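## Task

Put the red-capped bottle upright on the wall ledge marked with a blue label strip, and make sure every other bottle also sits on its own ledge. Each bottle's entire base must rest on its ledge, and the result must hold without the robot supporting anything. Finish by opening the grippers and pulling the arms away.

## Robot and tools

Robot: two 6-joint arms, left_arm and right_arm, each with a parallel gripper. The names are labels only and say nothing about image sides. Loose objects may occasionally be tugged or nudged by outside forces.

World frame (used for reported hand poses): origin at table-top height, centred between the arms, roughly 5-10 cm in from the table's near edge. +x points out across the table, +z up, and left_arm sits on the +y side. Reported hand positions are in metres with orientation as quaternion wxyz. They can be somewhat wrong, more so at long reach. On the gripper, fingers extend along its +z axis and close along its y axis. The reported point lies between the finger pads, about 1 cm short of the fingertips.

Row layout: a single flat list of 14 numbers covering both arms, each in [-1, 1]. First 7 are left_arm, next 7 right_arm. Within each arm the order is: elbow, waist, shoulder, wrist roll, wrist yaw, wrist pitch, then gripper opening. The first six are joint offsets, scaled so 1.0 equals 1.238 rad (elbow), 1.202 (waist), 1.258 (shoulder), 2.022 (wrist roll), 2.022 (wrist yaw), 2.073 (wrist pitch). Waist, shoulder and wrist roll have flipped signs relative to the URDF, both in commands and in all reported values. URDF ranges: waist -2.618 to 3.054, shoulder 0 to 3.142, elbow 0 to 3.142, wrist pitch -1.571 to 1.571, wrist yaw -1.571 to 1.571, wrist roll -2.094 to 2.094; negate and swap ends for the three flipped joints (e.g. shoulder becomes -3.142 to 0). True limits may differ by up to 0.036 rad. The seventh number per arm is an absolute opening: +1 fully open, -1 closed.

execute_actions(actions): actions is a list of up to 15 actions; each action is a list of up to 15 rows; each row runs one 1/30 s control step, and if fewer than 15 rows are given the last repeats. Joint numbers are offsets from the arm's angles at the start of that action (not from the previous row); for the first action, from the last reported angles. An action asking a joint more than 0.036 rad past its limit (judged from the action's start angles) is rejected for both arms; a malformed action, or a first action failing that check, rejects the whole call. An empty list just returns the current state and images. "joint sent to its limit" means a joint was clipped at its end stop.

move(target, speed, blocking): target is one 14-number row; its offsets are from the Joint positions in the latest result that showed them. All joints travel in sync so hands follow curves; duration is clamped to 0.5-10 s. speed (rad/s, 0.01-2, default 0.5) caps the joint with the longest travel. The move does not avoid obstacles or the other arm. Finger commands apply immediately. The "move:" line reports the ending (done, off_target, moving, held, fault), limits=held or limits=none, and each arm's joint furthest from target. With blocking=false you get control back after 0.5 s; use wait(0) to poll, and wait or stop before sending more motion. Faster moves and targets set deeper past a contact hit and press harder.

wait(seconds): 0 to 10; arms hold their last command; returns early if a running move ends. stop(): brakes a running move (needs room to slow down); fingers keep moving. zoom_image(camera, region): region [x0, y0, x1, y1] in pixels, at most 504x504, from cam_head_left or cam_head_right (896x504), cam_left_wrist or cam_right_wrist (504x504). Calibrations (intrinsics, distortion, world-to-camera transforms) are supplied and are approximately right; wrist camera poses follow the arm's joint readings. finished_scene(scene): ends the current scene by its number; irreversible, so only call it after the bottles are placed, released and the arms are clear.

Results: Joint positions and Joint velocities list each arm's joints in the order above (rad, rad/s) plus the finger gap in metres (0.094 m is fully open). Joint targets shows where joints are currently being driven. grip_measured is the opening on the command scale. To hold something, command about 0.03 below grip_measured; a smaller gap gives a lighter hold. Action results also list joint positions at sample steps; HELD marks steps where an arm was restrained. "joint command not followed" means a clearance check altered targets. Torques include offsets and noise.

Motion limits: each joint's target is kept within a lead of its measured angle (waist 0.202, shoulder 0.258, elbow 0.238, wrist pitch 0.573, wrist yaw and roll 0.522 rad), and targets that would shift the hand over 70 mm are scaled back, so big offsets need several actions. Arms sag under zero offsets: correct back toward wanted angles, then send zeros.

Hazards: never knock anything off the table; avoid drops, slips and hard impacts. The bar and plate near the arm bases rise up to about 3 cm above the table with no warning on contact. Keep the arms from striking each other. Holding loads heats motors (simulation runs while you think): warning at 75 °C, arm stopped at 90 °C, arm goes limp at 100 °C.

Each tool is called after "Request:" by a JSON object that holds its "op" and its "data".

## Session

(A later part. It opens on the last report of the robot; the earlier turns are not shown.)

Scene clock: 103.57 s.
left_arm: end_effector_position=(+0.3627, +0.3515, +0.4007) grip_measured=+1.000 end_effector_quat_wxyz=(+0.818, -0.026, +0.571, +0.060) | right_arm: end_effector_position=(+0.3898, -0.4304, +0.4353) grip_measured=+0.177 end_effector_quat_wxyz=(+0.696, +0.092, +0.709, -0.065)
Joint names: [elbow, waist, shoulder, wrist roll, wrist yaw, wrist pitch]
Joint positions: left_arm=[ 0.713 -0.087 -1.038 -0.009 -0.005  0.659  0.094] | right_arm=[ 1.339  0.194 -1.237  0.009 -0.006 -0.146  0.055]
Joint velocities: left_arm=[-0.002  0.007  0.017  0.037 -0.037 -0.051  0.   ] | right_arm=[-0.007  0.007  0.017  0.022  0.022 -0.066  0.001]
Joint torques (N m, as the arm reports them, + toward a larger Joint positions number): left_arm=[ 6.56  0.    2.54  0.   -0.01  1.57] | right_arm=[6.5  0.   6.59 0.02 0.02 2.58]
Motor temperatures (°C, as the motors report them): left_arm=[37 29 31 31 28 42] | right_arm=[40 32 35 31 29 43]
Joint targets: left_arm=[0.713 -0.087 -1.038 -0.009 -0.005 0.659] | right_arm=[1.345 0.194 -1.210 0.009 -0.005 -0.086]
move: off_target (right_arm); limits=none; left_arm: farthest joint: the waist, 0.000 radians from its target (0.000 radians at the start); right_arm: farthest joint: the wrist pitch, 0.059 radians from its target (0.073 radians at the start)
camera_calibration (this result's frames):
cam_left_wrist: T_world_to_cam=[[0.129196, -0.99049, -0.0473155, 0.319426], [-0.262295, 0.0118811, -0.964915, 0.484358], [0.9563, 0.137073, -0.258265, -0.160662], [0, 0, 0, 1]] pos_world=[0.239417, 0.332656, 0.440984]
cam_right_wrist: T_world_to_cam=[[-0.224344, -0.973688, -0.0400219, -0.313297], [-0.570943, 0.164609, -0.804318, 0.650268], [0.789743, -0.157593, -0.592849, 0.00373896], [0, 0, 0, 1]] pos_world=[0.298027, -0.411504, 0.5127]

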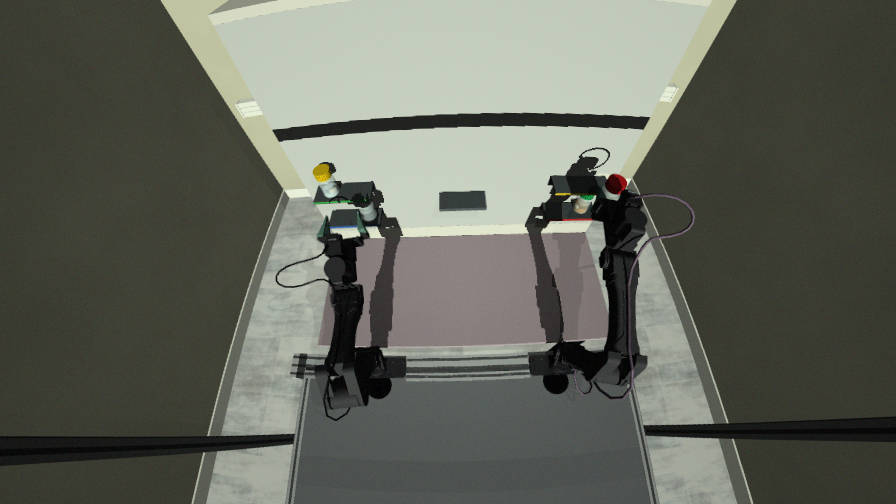

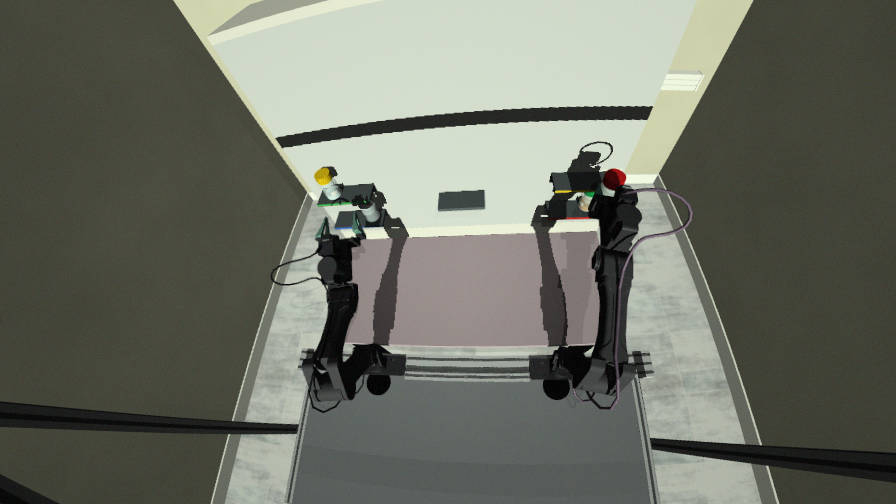

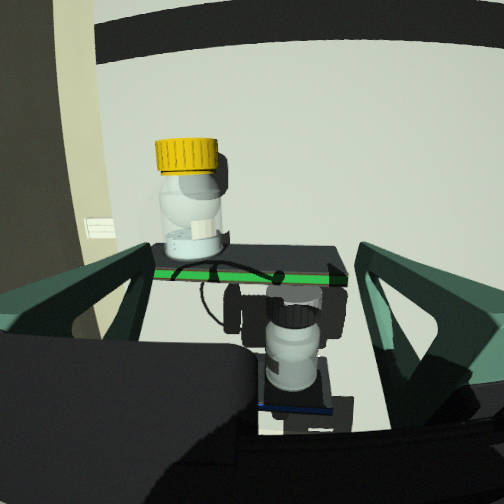

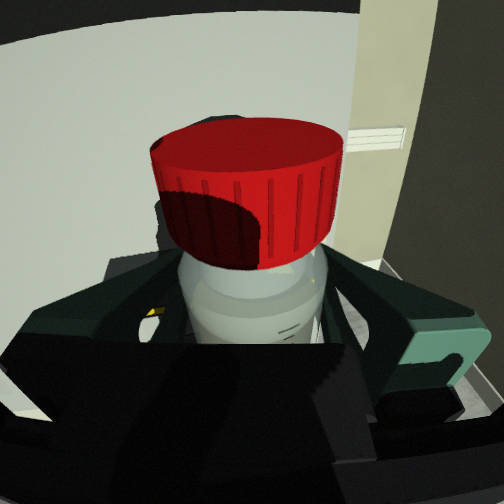

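Request:
{"op": "move", "data": {"target": [0,0,0,0,0,0,1, -0.06,-0.42,0.10,0,0,0.03,0.1], "speed": 0.5}}

Scene clock: 112.33 s.
left_arm: end_effector_position=(+0.3627, +0.3515, +0.4007) grip_measured=+1.000 end_effector_quat_wxyz=(+0.818, -0.026, +0.571, +0.060) | right_arm: end_effector_position=(+0.3606, -0.2315, +0.4374) grip_measured=+0.177 end_effector_quat_wxyz=(+0.700, -0.088, +0.701, +0.103)
Joint names: [elbow, waist, shoulder, wrist roll, wrist yaw, wrist pitch]
Joint positions: left_arm=[ 0.713 -0.087 -1.038 -0.009 -0.005  0.659  0.094] | right_arm=[ 1.258 -0.302 -1.139  0.009 -0.005 -0.159  0.055]
Joint velocities: left_arm=[ 0.007  0.002 -0.012  0.007  0.007 -0.007  0.   ] | right_arm=[-0.012 -0.007 -0.007  0.066 -0.066  0.037 -0.   ]
Joint torques (N m, as the arm reports them, + toward a larger Joint positions number): left_arm=[ 6.55  0.01  2.54  0.   -0.01  1.57] | right_arm=[ 6.53 -0.68  5.71  0.01  0.01  2.69]
Motor temperatures (°C, as the motors report them): left_arm=[37 29 31 31 28 42] | right_arm=[39 32 34 31 29 44]
Joint targets: left_arm=[0.713 -0.087 -1.038 -0.009 -0.005 0.659] | right_arm=[1.265 -0.311 -1.111 0.009 -0.006 -0.083]
move: off_target (right_arm); limits=none; left_arm: farthest joint: the waist, 0.000 radians from its target (0.000 radians at the start); right_arm: farthest joint: the wrist pitch, 0.075 radians from its target (0.062 radians at the start)
camera_calibration (this result's frames):
cam_left_wrist: T_world_to_cam=[[0.129196, -0.99049, -0.0473155, 0.319426], [-0.262295, 0.0118811, -0.964915, 0.484358], [0.9563, 0.137073, -0.258265, -0.160662], [0, 0, 0, 1]] pos_world=[0.239417, 0.332656, 0.440984]
cam_right_wrist: T_world_to_cam=[[0.265023, -0.963935, -0.0243478, -0.307156], [-0.55963, -0.133203, -0.817968, 0.53552], [0.785224, 0.230406, -0.574748, 0.142894], [0, 0, 0, 1]] pos_world=[0.268892, -0.257669, 0.512688]

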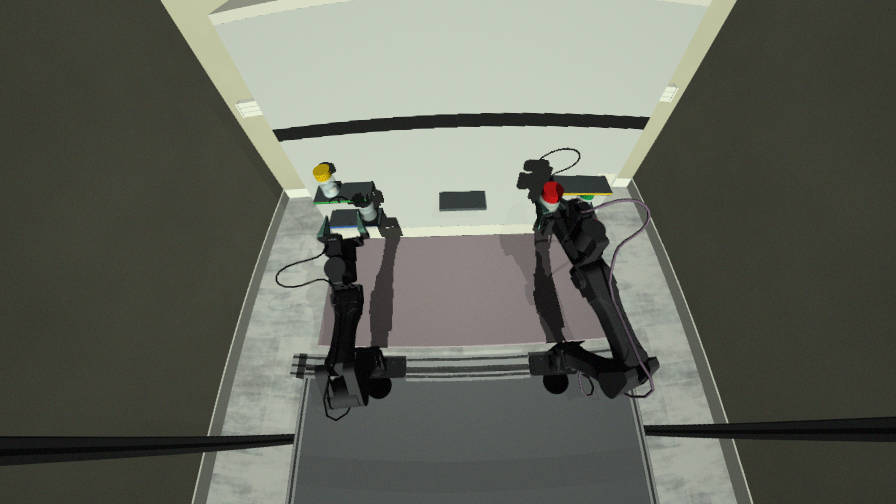

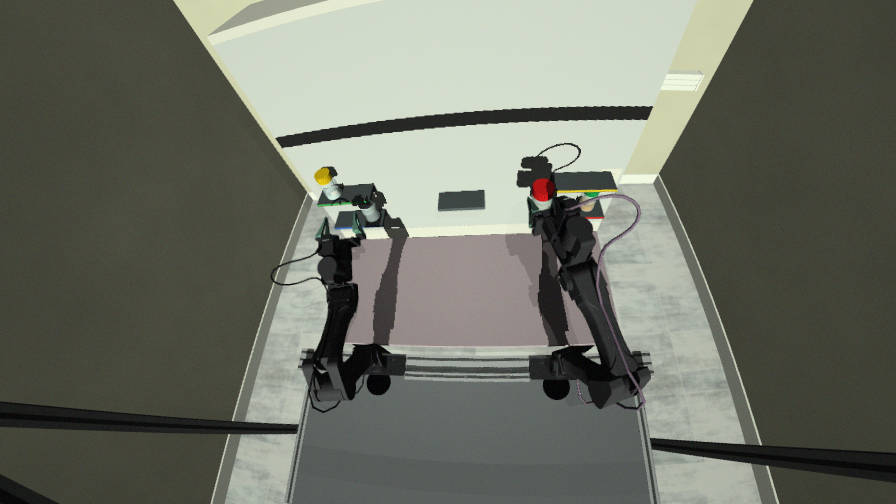

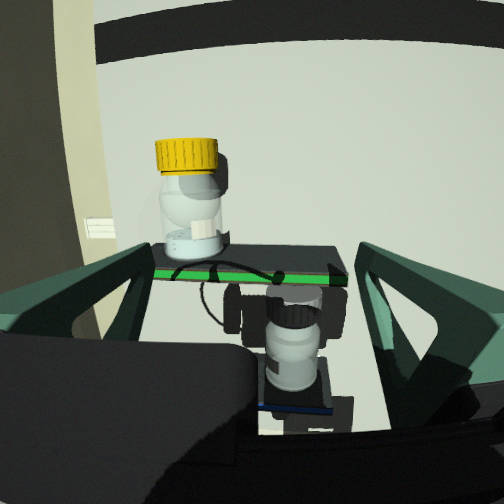

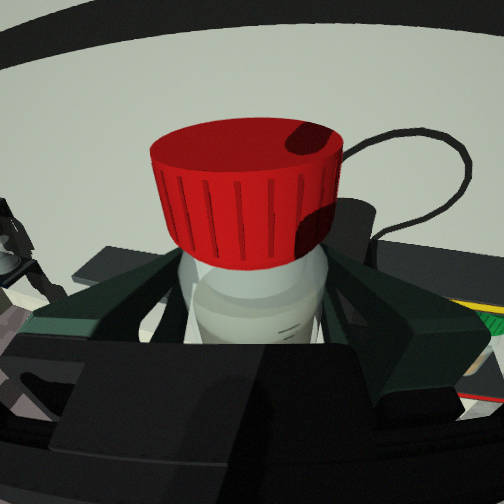

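Request:
{"op": "move", "data": {"target": [0,0,0,0,0,0,1, 0.33,-0.218,-0.602,0,0,0.228,0.1], "speed": 0.45}}

Scene clock: 119.43 s.
left_arm: end_effector_position=(+0.3627, +0.3515, +0.4007) grip_measured=+1.000 end_effector_quat_wxyz=(+0.818, -0.026, +0.571, +0.060) | right_arm: end_effector_position=(+0.5137, -0.0285, +0.3433) grip_measured=+0.177 end_effector_quat_wxyz=(+0.673, -0.182, +0.693, +0.184)
Joint names: [elbow, waist, shoulder, wrist roll, wrist yaw, wrist pitch]
Joint positions: left_arm=[ 0.713 -0.087 -1.038 -0.009 -0.005  0.659  0.094] | right_arm=[ 1.613 -0.555 -1.924  0.009 -0.004  0.238  0.055]
Joint velocities: left_arm=[-0.017 -0.022  0.027  0.007  0.022 -0.022  0.   ] | right_arm=[ 0.007  0.012  0.002 -0.007  0.066 -0.081 -0.001]
Joint torques (N m, as the arm reports them, + toward a larger Joint positions number): left_arm=[ 6.55  0.    2.55  0.   -0.01  1.58] | right_arm=[10.83 -0.54 14.09  0.01 -0.01  2.76]
Motor temperatures (°C, as the motors report them): left_arm=[37 29 31 31 28 42] | right_arm=[40 32 34 31 29 45]
Joint targets: left_arm=[0.713 -0.087 -1.038 -0.009 -0.005 0.659] | right_arm=[1.666 -0.564 -1.896 0.009 -0.005 0.314]
move: off_target (right_arm); limits=none; left_arm: farthest joint: the waist, 0.000 radians from its target (0.000 radians at the start); right_arm: farthest joint: the wrist pitch, 0.076 radians from its target (0.472 radians at the start)
camera_calibration (this result's frames):
cam_left_wrist: T_world_to_cam=[[0.129196, -0.99049, -0.0473155, 0.319426], [-0.262295, 0.0118811, -0.964915, 0.484358], [0.9563, 0.137073, -0.258265, -0.160662], [0, 0, 0, 1]] pos_world=[0.239417, 0.332656, 0.440984]
cam_right_wrist: T_world_to_cam=[[0.496907, -0.867702, -0.0132604, -0.274491], [-0.523388, -0.28747, -0.802138, 0.542801], [0.692205, 0.405529, -0.596991, -0.017708], [0, 0, 0, 1]] pos_world=[0.43275, -0.0749566, 0.42119]

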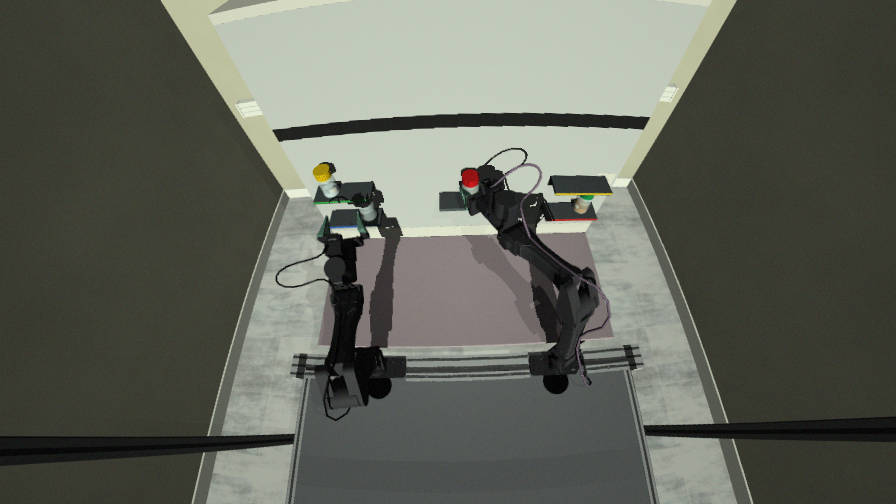

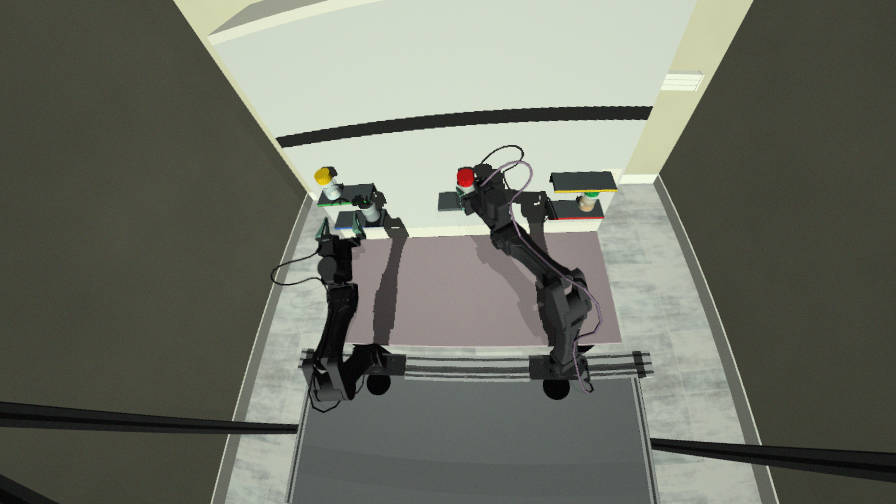

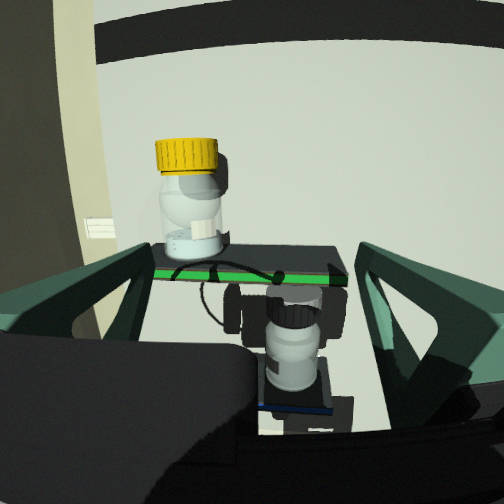

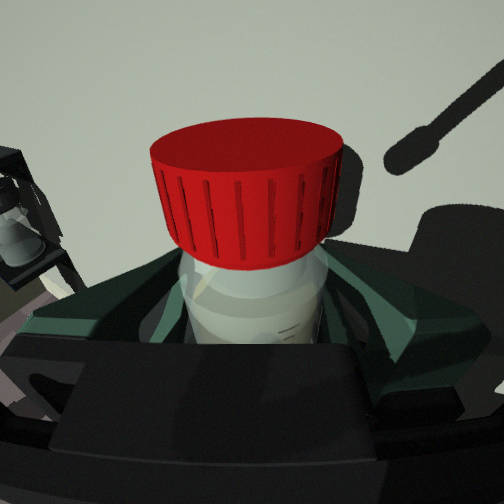

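Request:
{"op": "move", "data": {"target": [0,0,0,0,0,0,1, -0.065,0,0.02,0,0,0.08,0.1], "speed": 0.12}}

Scene clock: 126.20 s.
left_arm: end_effector_position=(+0.3627, +0.3515, +0.4007) grip_measured=+1.000 end_effector_quat_wxyz=(+0.818, -0.026, +0.571, +0.060) | right_arm: end_effector_position=(+0.5139, -0.0281, +0.3282) grip_measured=+0.177 end_effector_quat_wxyz=(+0.684, -0.179, +0.682, +0.187)
Joint names: [elbow, waist, shoulder, wrist roll, wrist yaw, wrist pitch]
Joint positions: left_arm=[ 0.713 -0.087 -1.038 -0.009 -0.005  0.659  0.094] | right_arm=[ 1.531 -0.555 -1.931  0.009 -0.004  0.36   0.055]
Joint velocities: left_arm=[ 0.007 -0.002  0.017  0.037 -0.007  0.022  0.   ] | right_arm=[-0.002  0.007  0.002  0.007  0.022  0.022  0.   ]
Joint torques (N m, as the arm reports them, + toward a larger Joint positions number): left_arm=[ 6.55  0.    2.54  0.   -0.01  1.57] | right_arm=[ 6.49  0.01 14.55  0.01  0.03  2.38]
Motor temperatures (°C, as the motors report them): left_arm=[37 29 31 31 28 42] | right_arm=[41 32 37 31 29 46]
Joint targets: left_arm=[0.713 -0.087 -1.038 -0.009 -0.005 0.659] | right_arm=[1.532 -0.555 -1.899 0.009 -0.004 0.404]
move: off_target (right_arm); limits=none; left_arm: farthest joint: the waist, 0.000 radians from its target (0.000 radians at the start); right_arm: farthest joint: the wrist pitch, 0.044 radians from its target (0.166 radians at the start)
camera_calibration (this result's frames):
cam_left_wrist: T_world_to_cam=[[0.129196, -0.99049, -0.0473155, 0.319426], [-0.262295, 0.0118811, -0.964915, 0.484358], [0.9563, 0.137073, -0.258265, -0.160662], [0, 0, 0, 1]] pos_world=[0.239417, 0.332656, 0.440984]
cam_right_wrist: T_world_to_cam=[[0.496738, -0.867794, -0.0136221, -0.274198], [-0.500875, -0.27382, -0.821065, 0.525979], [0.708784, 0.414677, -0.570673, -0.0439902], [0, 0, 0, 1]] pos_world=[0.430834, -0.0756822, 0.403024]

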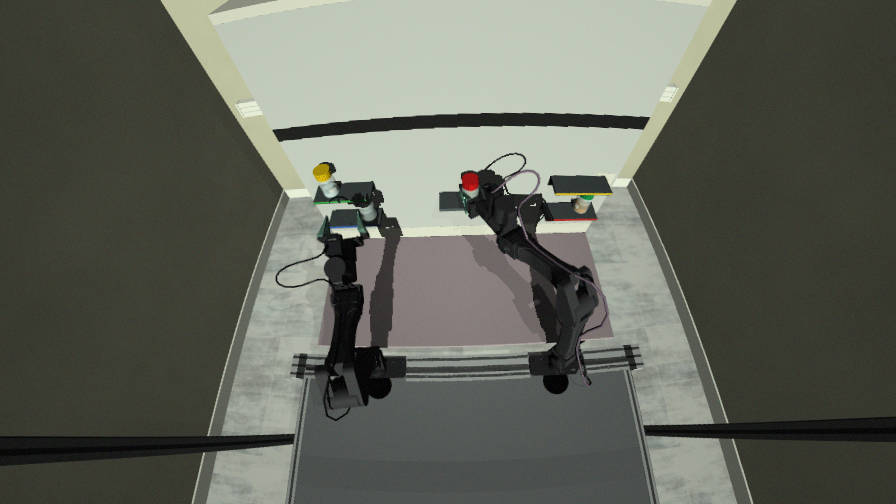

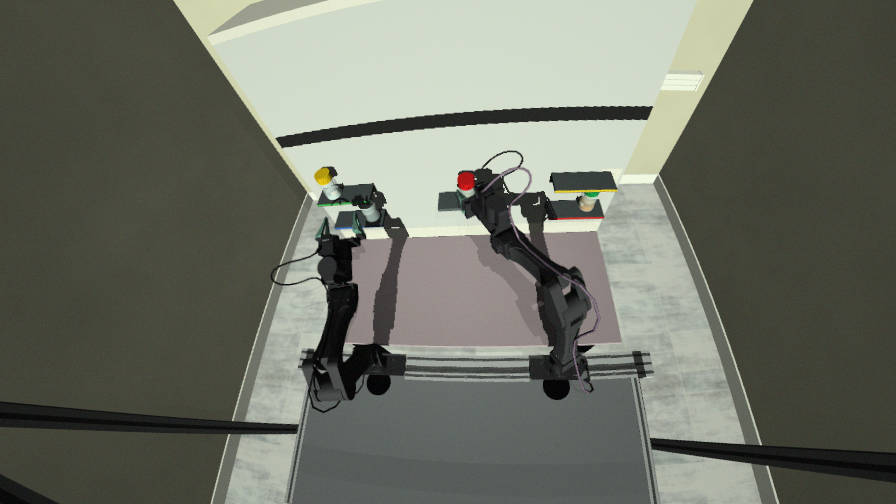

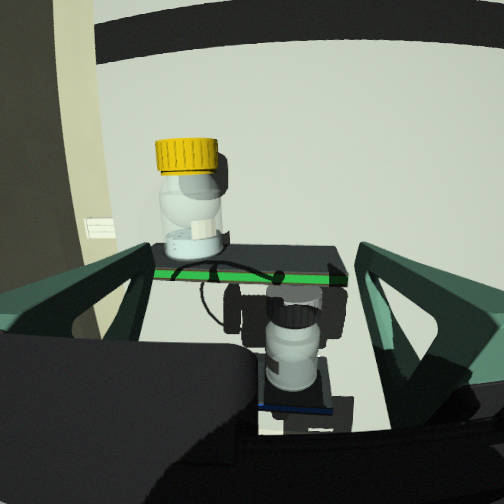

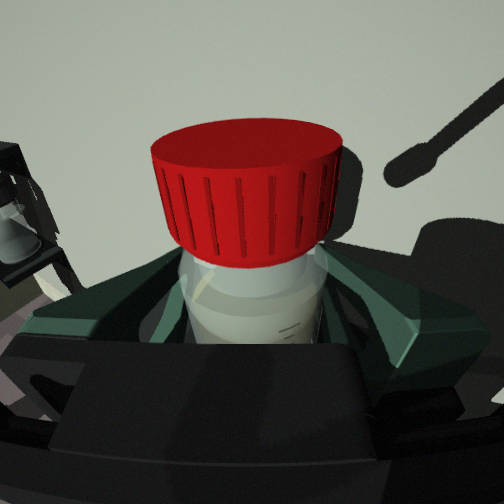

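Request:
{"op": "move", "data": {"target": [0,0,0,0,0,0,1, -0.04,0,0.04,0,0,0.045,0.1], "speed": 0.08}}

Scene clock: 130.97 s.
left_arm: end_effector_position=(+0.3627, +0.3515, +0.4007) grip_measured=+1.000 end_effector_quat_wxyz=(+0.818, -0.026, +0.571, +0.060) | right_arm: end_effector_position=(+0.5094, -0.0307, +0.3290) grip_measured=+0.177 end_effector_quat_wxyz=(+0.694, -0.176, +0.672, +0.189)
Joint names: [elbow, waist, shoulder, wrist roll, wrist yaw, wrist pitch]
Joint positions: left_arm=[ 0.713 -0.087 -1.038 -0.009 -0.005  0.659  0.094] | right_arm=[ 1.483 -0.555 -1.915  0.009 -0.004  0.422  0.055]
Joint velocities: left_arm=[-0.002  0.007  0.002 -0.022 -0.022 -0.037  0.   ] | right_arm=[ 0.017 -0.002  0.007 -0.007 -0.037  0.022 -0.   ]
Joint torques (N m, as the arm reports them, + toward a larger Joint positions number): left_arm=[ 6.56  0.    2.55  0.   -0.01  1.57] | right_arm=[ 6.33  0.   14.53  0.01  0.03  2.26]
Motor temperatures (°C, as the motors report them): left_arm=[37 29 31 31 28 42] | right_arm=[40 32 38 31 29 45]
Joint targets: left_arm=[0.713 -0.087 -1.038 -0.009 -0.005 0.659] | right_arm=[1.481 -0.555 -1.881 0.009 -0.004 0.453]
move: off_target (right_arm); limits=none; left_arm: farthest joint: the waist, 0.000 radians from its target (0.000 radians at the start); right_arm: farthest joint: the shoulder, 0.035 radians from its target (0.051 radians at the start)
camera_calibration (this result's frames):
cam_left_wrist: T_world_to_cam=[[0.129196, -0.99049, -0.0473155, 0.319426], [-0.262295, 0.0118811, -0.964915, 0.484358], [0.9563, 0.137073, -0.258265, -0.160662], [0, 0, 0, 1]] pos_world=[0.239417, 0.332656, 0.440984]
cam_right_wrist: T_world_to_cam=[[0.496591, -0.867878, -0.0136092, -0.274132], [-0.479331, -0.26113, -0.837886, 0.518645], [0.723629, 0.42261, -0.545676, -0.0547681], [0, 0, 0, 1]] pos_world=[0.424366, -0.079334, 0.400949]

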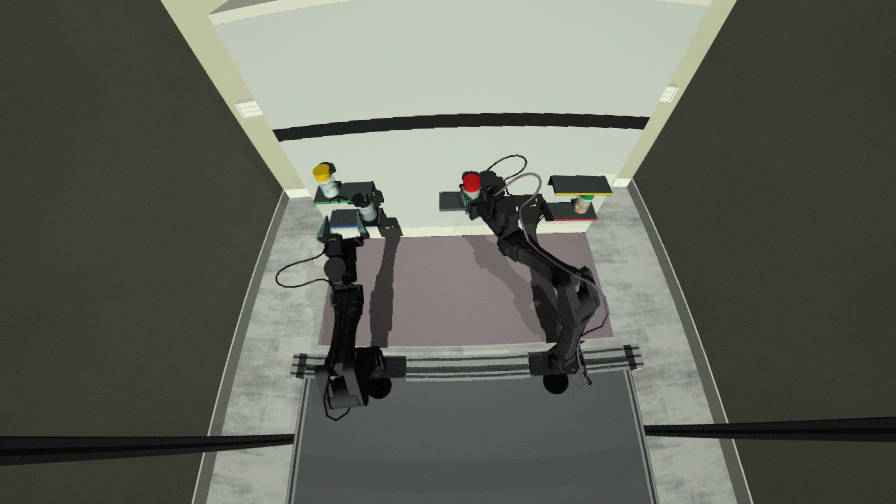

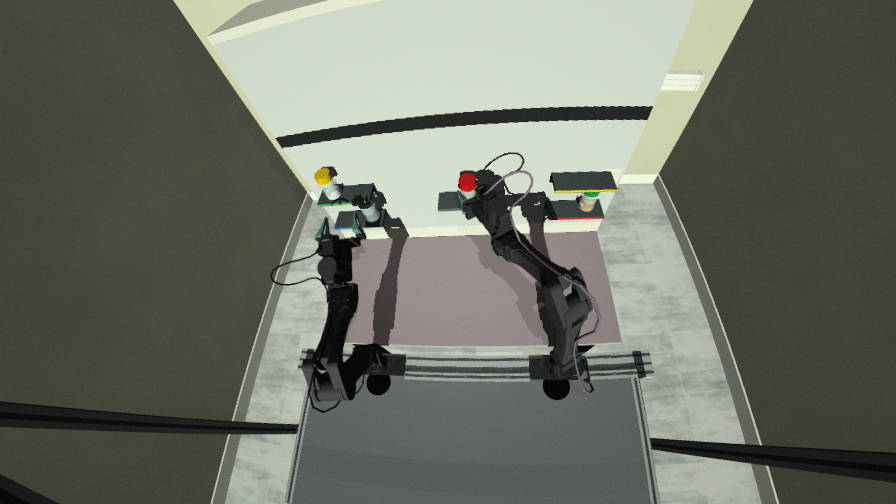

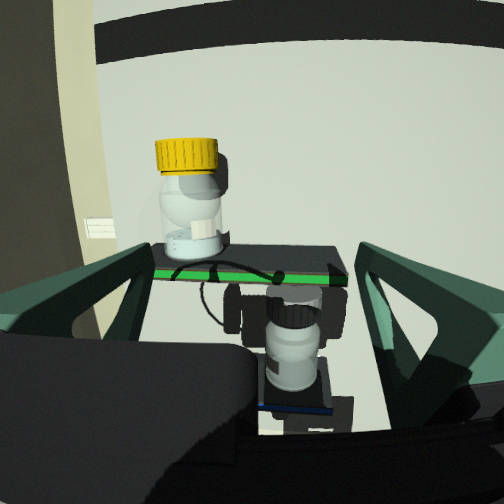

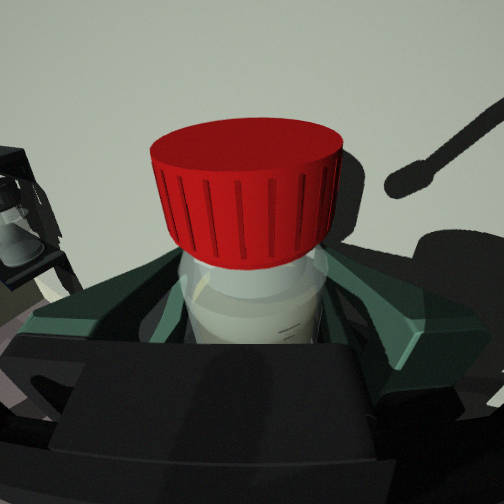

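Request:
{"op": "move", "data": {"target": [0,0,0,0,0,0,1, -0.035,0,0.027,0,0,0.015,0.1], "speed": 0.06}}

Scene clock: 135.80 s.
left_arm: end_effector_position=(+0.3627, +0.3515, +0.4007) grip_measured=+1.000 end_effector_quat_wxyz=(+0.818, -0.026, +0.571, +0.060) | right_arm: end_effector_position=(+0.5063, -0.0324, +0.3286) grip_measured=+0.177 end_effector_quat_wxyz=(+0.700, -0.174, +0.666, +0.191)
Joint names: [elbow, waist, shoulder, wrist roll, wrist yaw, wrist pitch]
Joint positions: left_arm=[ 0.713 -0.087 -1.038 -0.009 -0.005  0.659  0.094] | right_arm=[ 1.452 -0.555 -1.905  0.009 -0.004  0.46   0.055]
Joint velocities: left_arm=[-0.017  0.007  0.017  0.037  0.022  0.066  0.   ] | right_arm=[-0.007 -0.002 -0.007  0.081 -0.037  0.037 -0.001]
Joint torques (N m, as the arm reports them, + toward a larger Joint positions number): left_arm=[ 6.55  0.    2.55  0.   -0.01  1.57] | right_arm=[ 5.23 -0.05 13.39  0.    0.03  1.81]
Motor temperatures (°C, as the motors report them): left_arm=[37 29 31 31 28 42] | right_arm=[40 32 39 31 29 45]
Joint targets: left_arm=[0.713 -0.087 -1.038 -0.009 -0.005 0.659] | right_arm=[1.440 -0.555 -1.881 0.009 -0.004 0.453]
move: off_target (right_arm); limits=none; left_arm: farthest joint: the waist, 0.000 radians from its target (0.000 radians at the start); right_arm: farthest joint: the shoulder, 0.024 radians from its target (0.034 radians at the start)
camera_calibration (this result's frames):
cam_left_wrist: T_world_to_cam=[[0.129196, -0.99049, -0.0473155, 0.319426], [-0.262295, 0.0118811, -0.964915, 0.484358], [0.9563, 0.137073, -0.258265, -0.160662], [0, 0, 0, 1]] pos_world=[0.239417, 0.332656, 0.440984]
cam_right_wrist: T_world_to_cam=[[0.496509, -0.867925, -0.0136042, -0.27409], [-0.467141, -0.25396, -0.846926, 0.513418], [0.731613, 0.426861, -0.531537, -0.0605818], [0, 0, 0, 1]] pos_world=[0.420249, -0.0816422, 0.398897]

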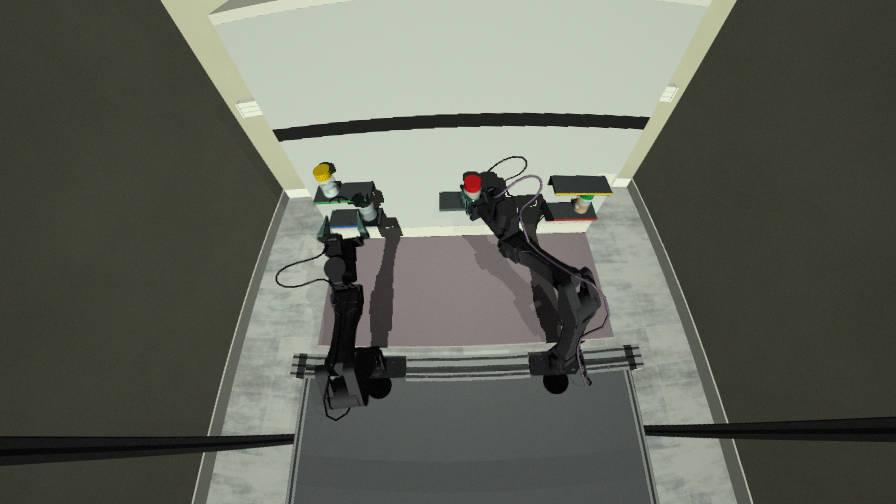

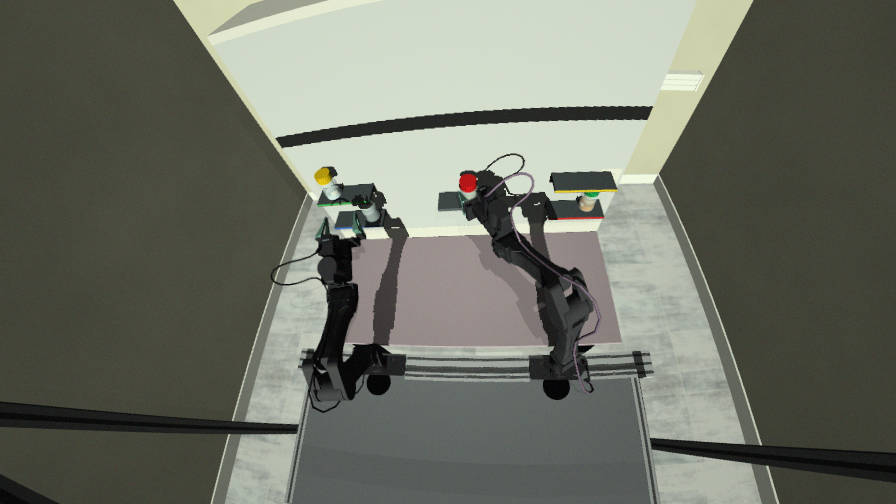

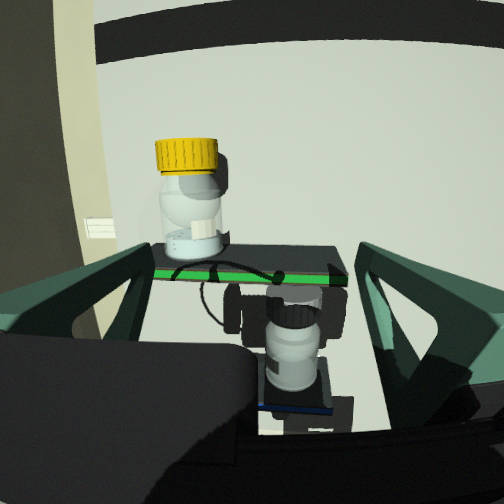

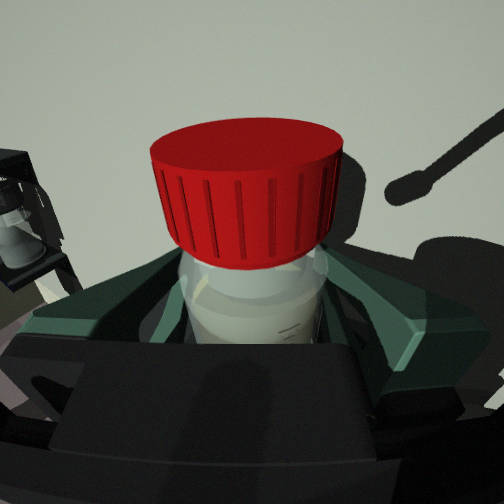

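Request:
{"op": "execute_actions", "data": {"actions": [[[0,0,0,0,0,0,1,0,0,0,0,0,0,0.22]],[[0,0,0,0,0,0,1,0,0,0,0,0,0,0.4]],[[0,0,0,0,0,0,1,0,0,0,0,0,0,0.6]]]}}

Request:
{"op": "move", "data": {"target": [0,0,0,0,0,0,1, -0.37,0,0.52,0,0,-0.09,0.6], "speed": 0.45}}

Scene clock: 140.97 s.
left_arm: end_effector_position=(+0.3627, +0.3515, +0.4007) grip_measured=+1.000 end_effector_quat_wxyz=(+0.818, -0.026, +0.571, +0.060) | right_arm: end_effector_position=(+0.5065, -0.0322, +0.3234) grip_measured=+0.598 end_effector_quat_wxyz=(+0.693, -0.176, +0.673, +0.189)
Joint names: [elbow, waist, shoulder, wrist roll, wrist yaw, wrist pitch]
Joint positions: left_arm=[ 0.713 -0.087 -1.038 -0.009 -0.005  0.659  0.094] | right_arm=[ 1.452 -0.555 -1.905  0.008 -0.004  0.439  0.075]
Joint velocities: left_arm=[-0.012  0.012 -0.007  0.007 -0.037  0.037  0.   ] | right_arm=[ 0.002  0.007 -0.002 -0.007 -0.007 -0.037  0.   ]
Joint torques (N m, as the arm reports them, + toward a larger Joint positions number): left_arm=[ 6.56  0.    2.54  0.   -0.01  1.58] | right_arm=[ 6.31  0.01 11.    0.    0.03  1.91]
Motor temperatures (°C, as the motors report them): left_arm=[37 29 31 31 28 42] | right_arm=[39 32 40 31 29 44]
Joint targets: left_arm=[0.713 -0.087 -1.038 -0.009 -0.005 0.659] | right_arm=[1.452 -0.555 -1.905 0.008 -0.004 0.446]
Step readings (joint positions; steps 1 to 15: 1st action; 16 to 30: 2nd action; 31 to 45: 3rd action):
0: left_arm=[0.713 -0.087 -1.038 -0.009 -0.005 0.659] | right_arm=[1.452 -0.555 -1.905 0.009 -0.004 0.460]
1: left_arm=[0.713 -0.087 -1.038 -0.009 -0.005 0.659] | right_arm=[1.452 -0.555 -1.905 0.008 -0.004 0.460]
2: left_arm=[0.713 -0.087 -1.038 -0.009 -0.005 0.659] | right_arm=[1.452 -0.555 -1.905 0.008 -0.004 0.460]
4: left_arm=[0.713 -0.087 -1.038 -0.009 -0.005 0.659] | right_arm=[1.452 -0.555 -1.905 0.008 -0.003 0.456]
8: left_arm=[0.713 -0.087 -1.038 -0.009 -0.005 0.659] | right_arm=[1.452 -0.555 -1.905 0.008 -0.004 0.453]
15: left_arm=[0.713 -0.087 -1.038 -0.009 -0.005 0.659] | right_arm=[1.452 -0.555 -1.905 0.008 -0.004 0.453]
16: left_arm=[0.713 -0.087 -1.038 -0.009 -0.005 0.659] | right_arm=[1.452 -0.555 -1.905 0.008 -0.004 0.451]
17: left_arm=[0.713 -0.087 -1.038 -0.009 -0.005 0.659] | right_arm=[1.452 -0.555 -1.905 0.008 -0.004 0.451]
19: left_arm=[0.713 -0.087 -1.038 -0.009 -0.005 0.659] | right_arm=[1.452 -0.555 -1.905 0.008 -0.004 0.449]
23: left_arm=[0.713 -0.087 -1.038 -0.009 -0.005 0.659] | right_arm=[1.452 -0.555 -1.905 0.008 -0.004 0.447]
30: left_arm=[0.713 -0.087 -1.038 -0.009 -0.005 0.659] | right_arm=[1.452 -0.555 -1.905 0.008 -0.004 0.446]
31: left_arm=[0.713 -0.087 -1.038 -0.009 -0.005 0.659] | right_arm=[1.452 -0.555 -1.905 0.008 -0.004 0.445]
32: left_arm=[0.713 -0.087 -1.038 -0.009 -0.005 0.659] | right_arm=[1.452 -0.555 -1.905 0.008 -0.004 0.444]
34: left_arm=[0.713 -0.087 -1.038 -0.009 -0.005 0.659] | right_arm=[1.452 -0.555 -1.905 0.008 -0.004 0.442]
38: left_arm=[0.713 -0.087 -1.038 -0.009 -0.005 0.659] | right_arm=[1.452 -0.555 -1.905 0.008 -0.004 0.440]
45: Joint positions above
camera_calibration (this result's frames):
cam_left_wrist: T_world_to_cam=[[0.129196, -0.99049, -0.0473155, 0.319426], [-0.262295, 0.0118811, -0.964915, 0.484358], [0.9563, 0.137073, -0.258265, -0.160662], [0, 0, 0, 1]] pos_world=[0.239417, 0.332656, 0.440984]
cam_right_wrist: T_world_to_cam=[[0.496619, -0.867856, -0.0139919, -0.273989], [-0.482514, -0.262641, -0.835584, 0.512957], [0.721491, 0.421719, -0.549185, -0.0528676], [0, 0, 0, 1]] pos_world=[0.42172, -0.0807646, 0.395751]

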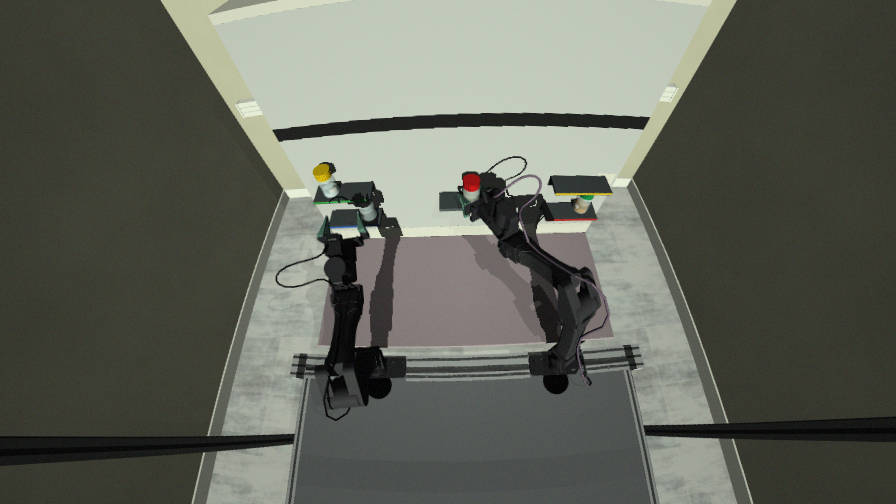

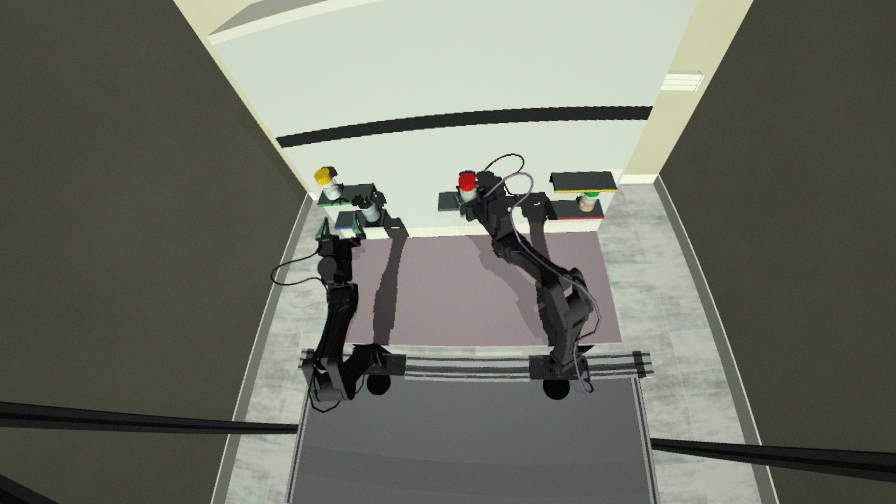

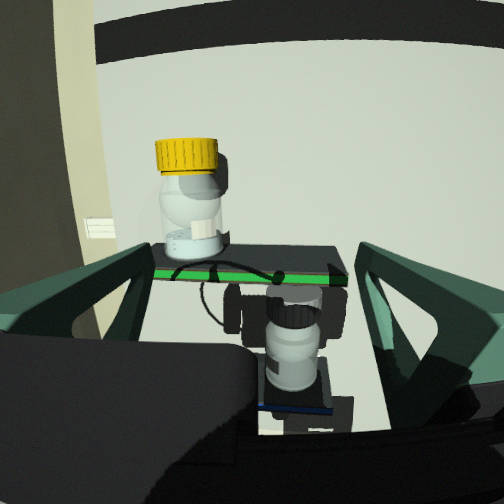

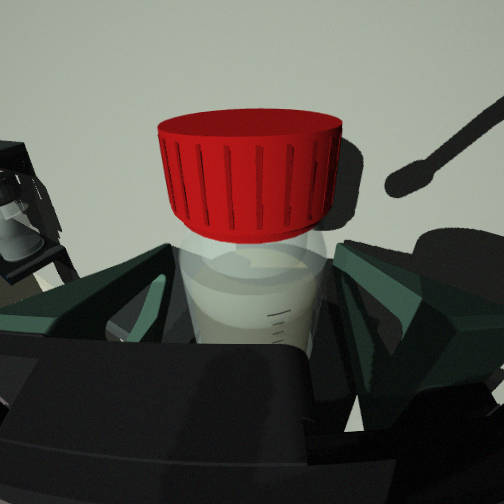

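Scene clock: 143.07 s.
left_arm: end_effector_position=(+0.3627, +0.3515, +0.4007) grip_measured=+1.000 end_effector_quat_wxyz=(+0.818, -0.026, +0.571, +0.060) | right_arm: end_effector_position=(+0.3665, -0.1131, +0.3623) grip_measured=+0.598 end_effector_quat_wxyz=(+0.690, -0.177, +0.676, +0.188)
Joint names: [elbow, waist, shoulder, wrist roll, wrist yaw, wrist pitch]
Joint positions: left_arm=[ 0.713 -0.087 -1.038 -0.009 -0.005  0.659  0.094] | right_arm=[ 0.999 -0.555 -1.269  0.008 -0.004  0.246  0.075]
Joint velocities: left_arm=[-0.007  0.002  0.017 -0.081  0.022  0.051  0.   ] | right_arm=[ 0.007  0.017  0.002  0.022 -0.022 -0.037 -0.   ]
Joint torques (N m, as the arm reports them, + toward a larger Joint positions number): left_arm=[ 6.56  0.01  2.55  0.   -0.01  1.57] | right_arm=[ 5.91 -0.06  6.4   0.01  0.03  1.96]
Motor temperatures (°C, as the motors report them): left_arm=[37 29 31 31 28 42] | right_arm=[39 32 39 31 29 44]
Joint targets: left_arm=[0.713 -0.087 -1.038 -0.009 -0.005 0.659] | right_arm=[0.994 -0.555 -1.251 0.008 -0.004 0.252]
move: done; limits=none; left_arm: farthest joint: the waist, 0.000 radians from its target (0.000 radians at the start); right_arm: farthest joint: the shoulder, 0.018 radians from its target (0.655 radians at the start)
camera_calibration (this result's frames):
cam_left_wrist: T_world_to_cam=[[0.129196, -0.99049, -0.0473155, 0.319426], [-0.262295, 0.0118811, -0.964915, 0.484358], [0.9563, 0.137073, -0.258265, -0.160662], [0, 0, 0, 1]] pos_world=[0.239417, 0.332656, 0.440984]
cam_right_wrist: T_world_to_cam=[[0.496661, -0.867832, -0.0139956, -0.274143], [-0.489087, -0.266511, -0.830521, 0.456771], [0.717023, 0.419333, -0.556811, 0.1077], [0, 0, 0, 1]] pos_world=[0.282334, -0.161338, 0.43549]

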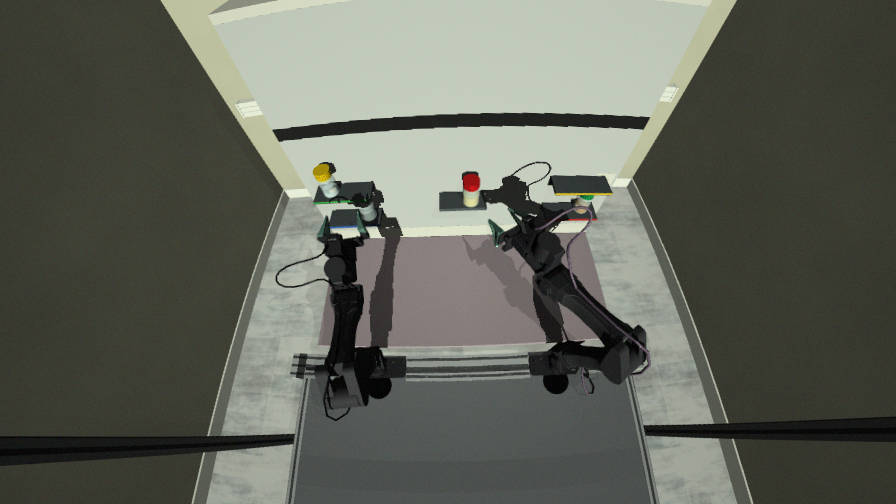

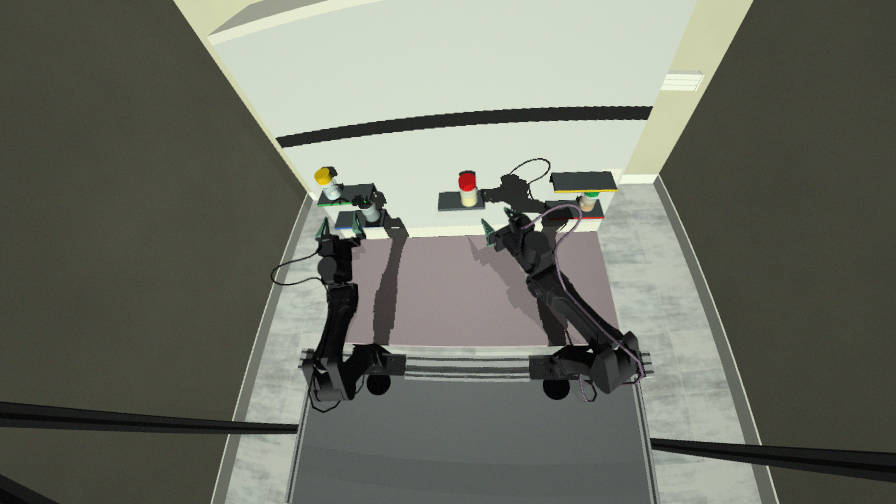

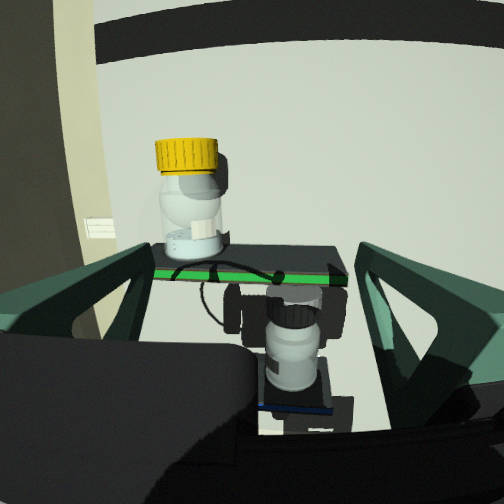

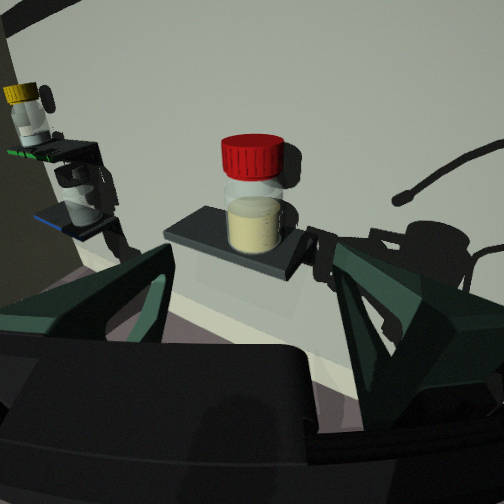

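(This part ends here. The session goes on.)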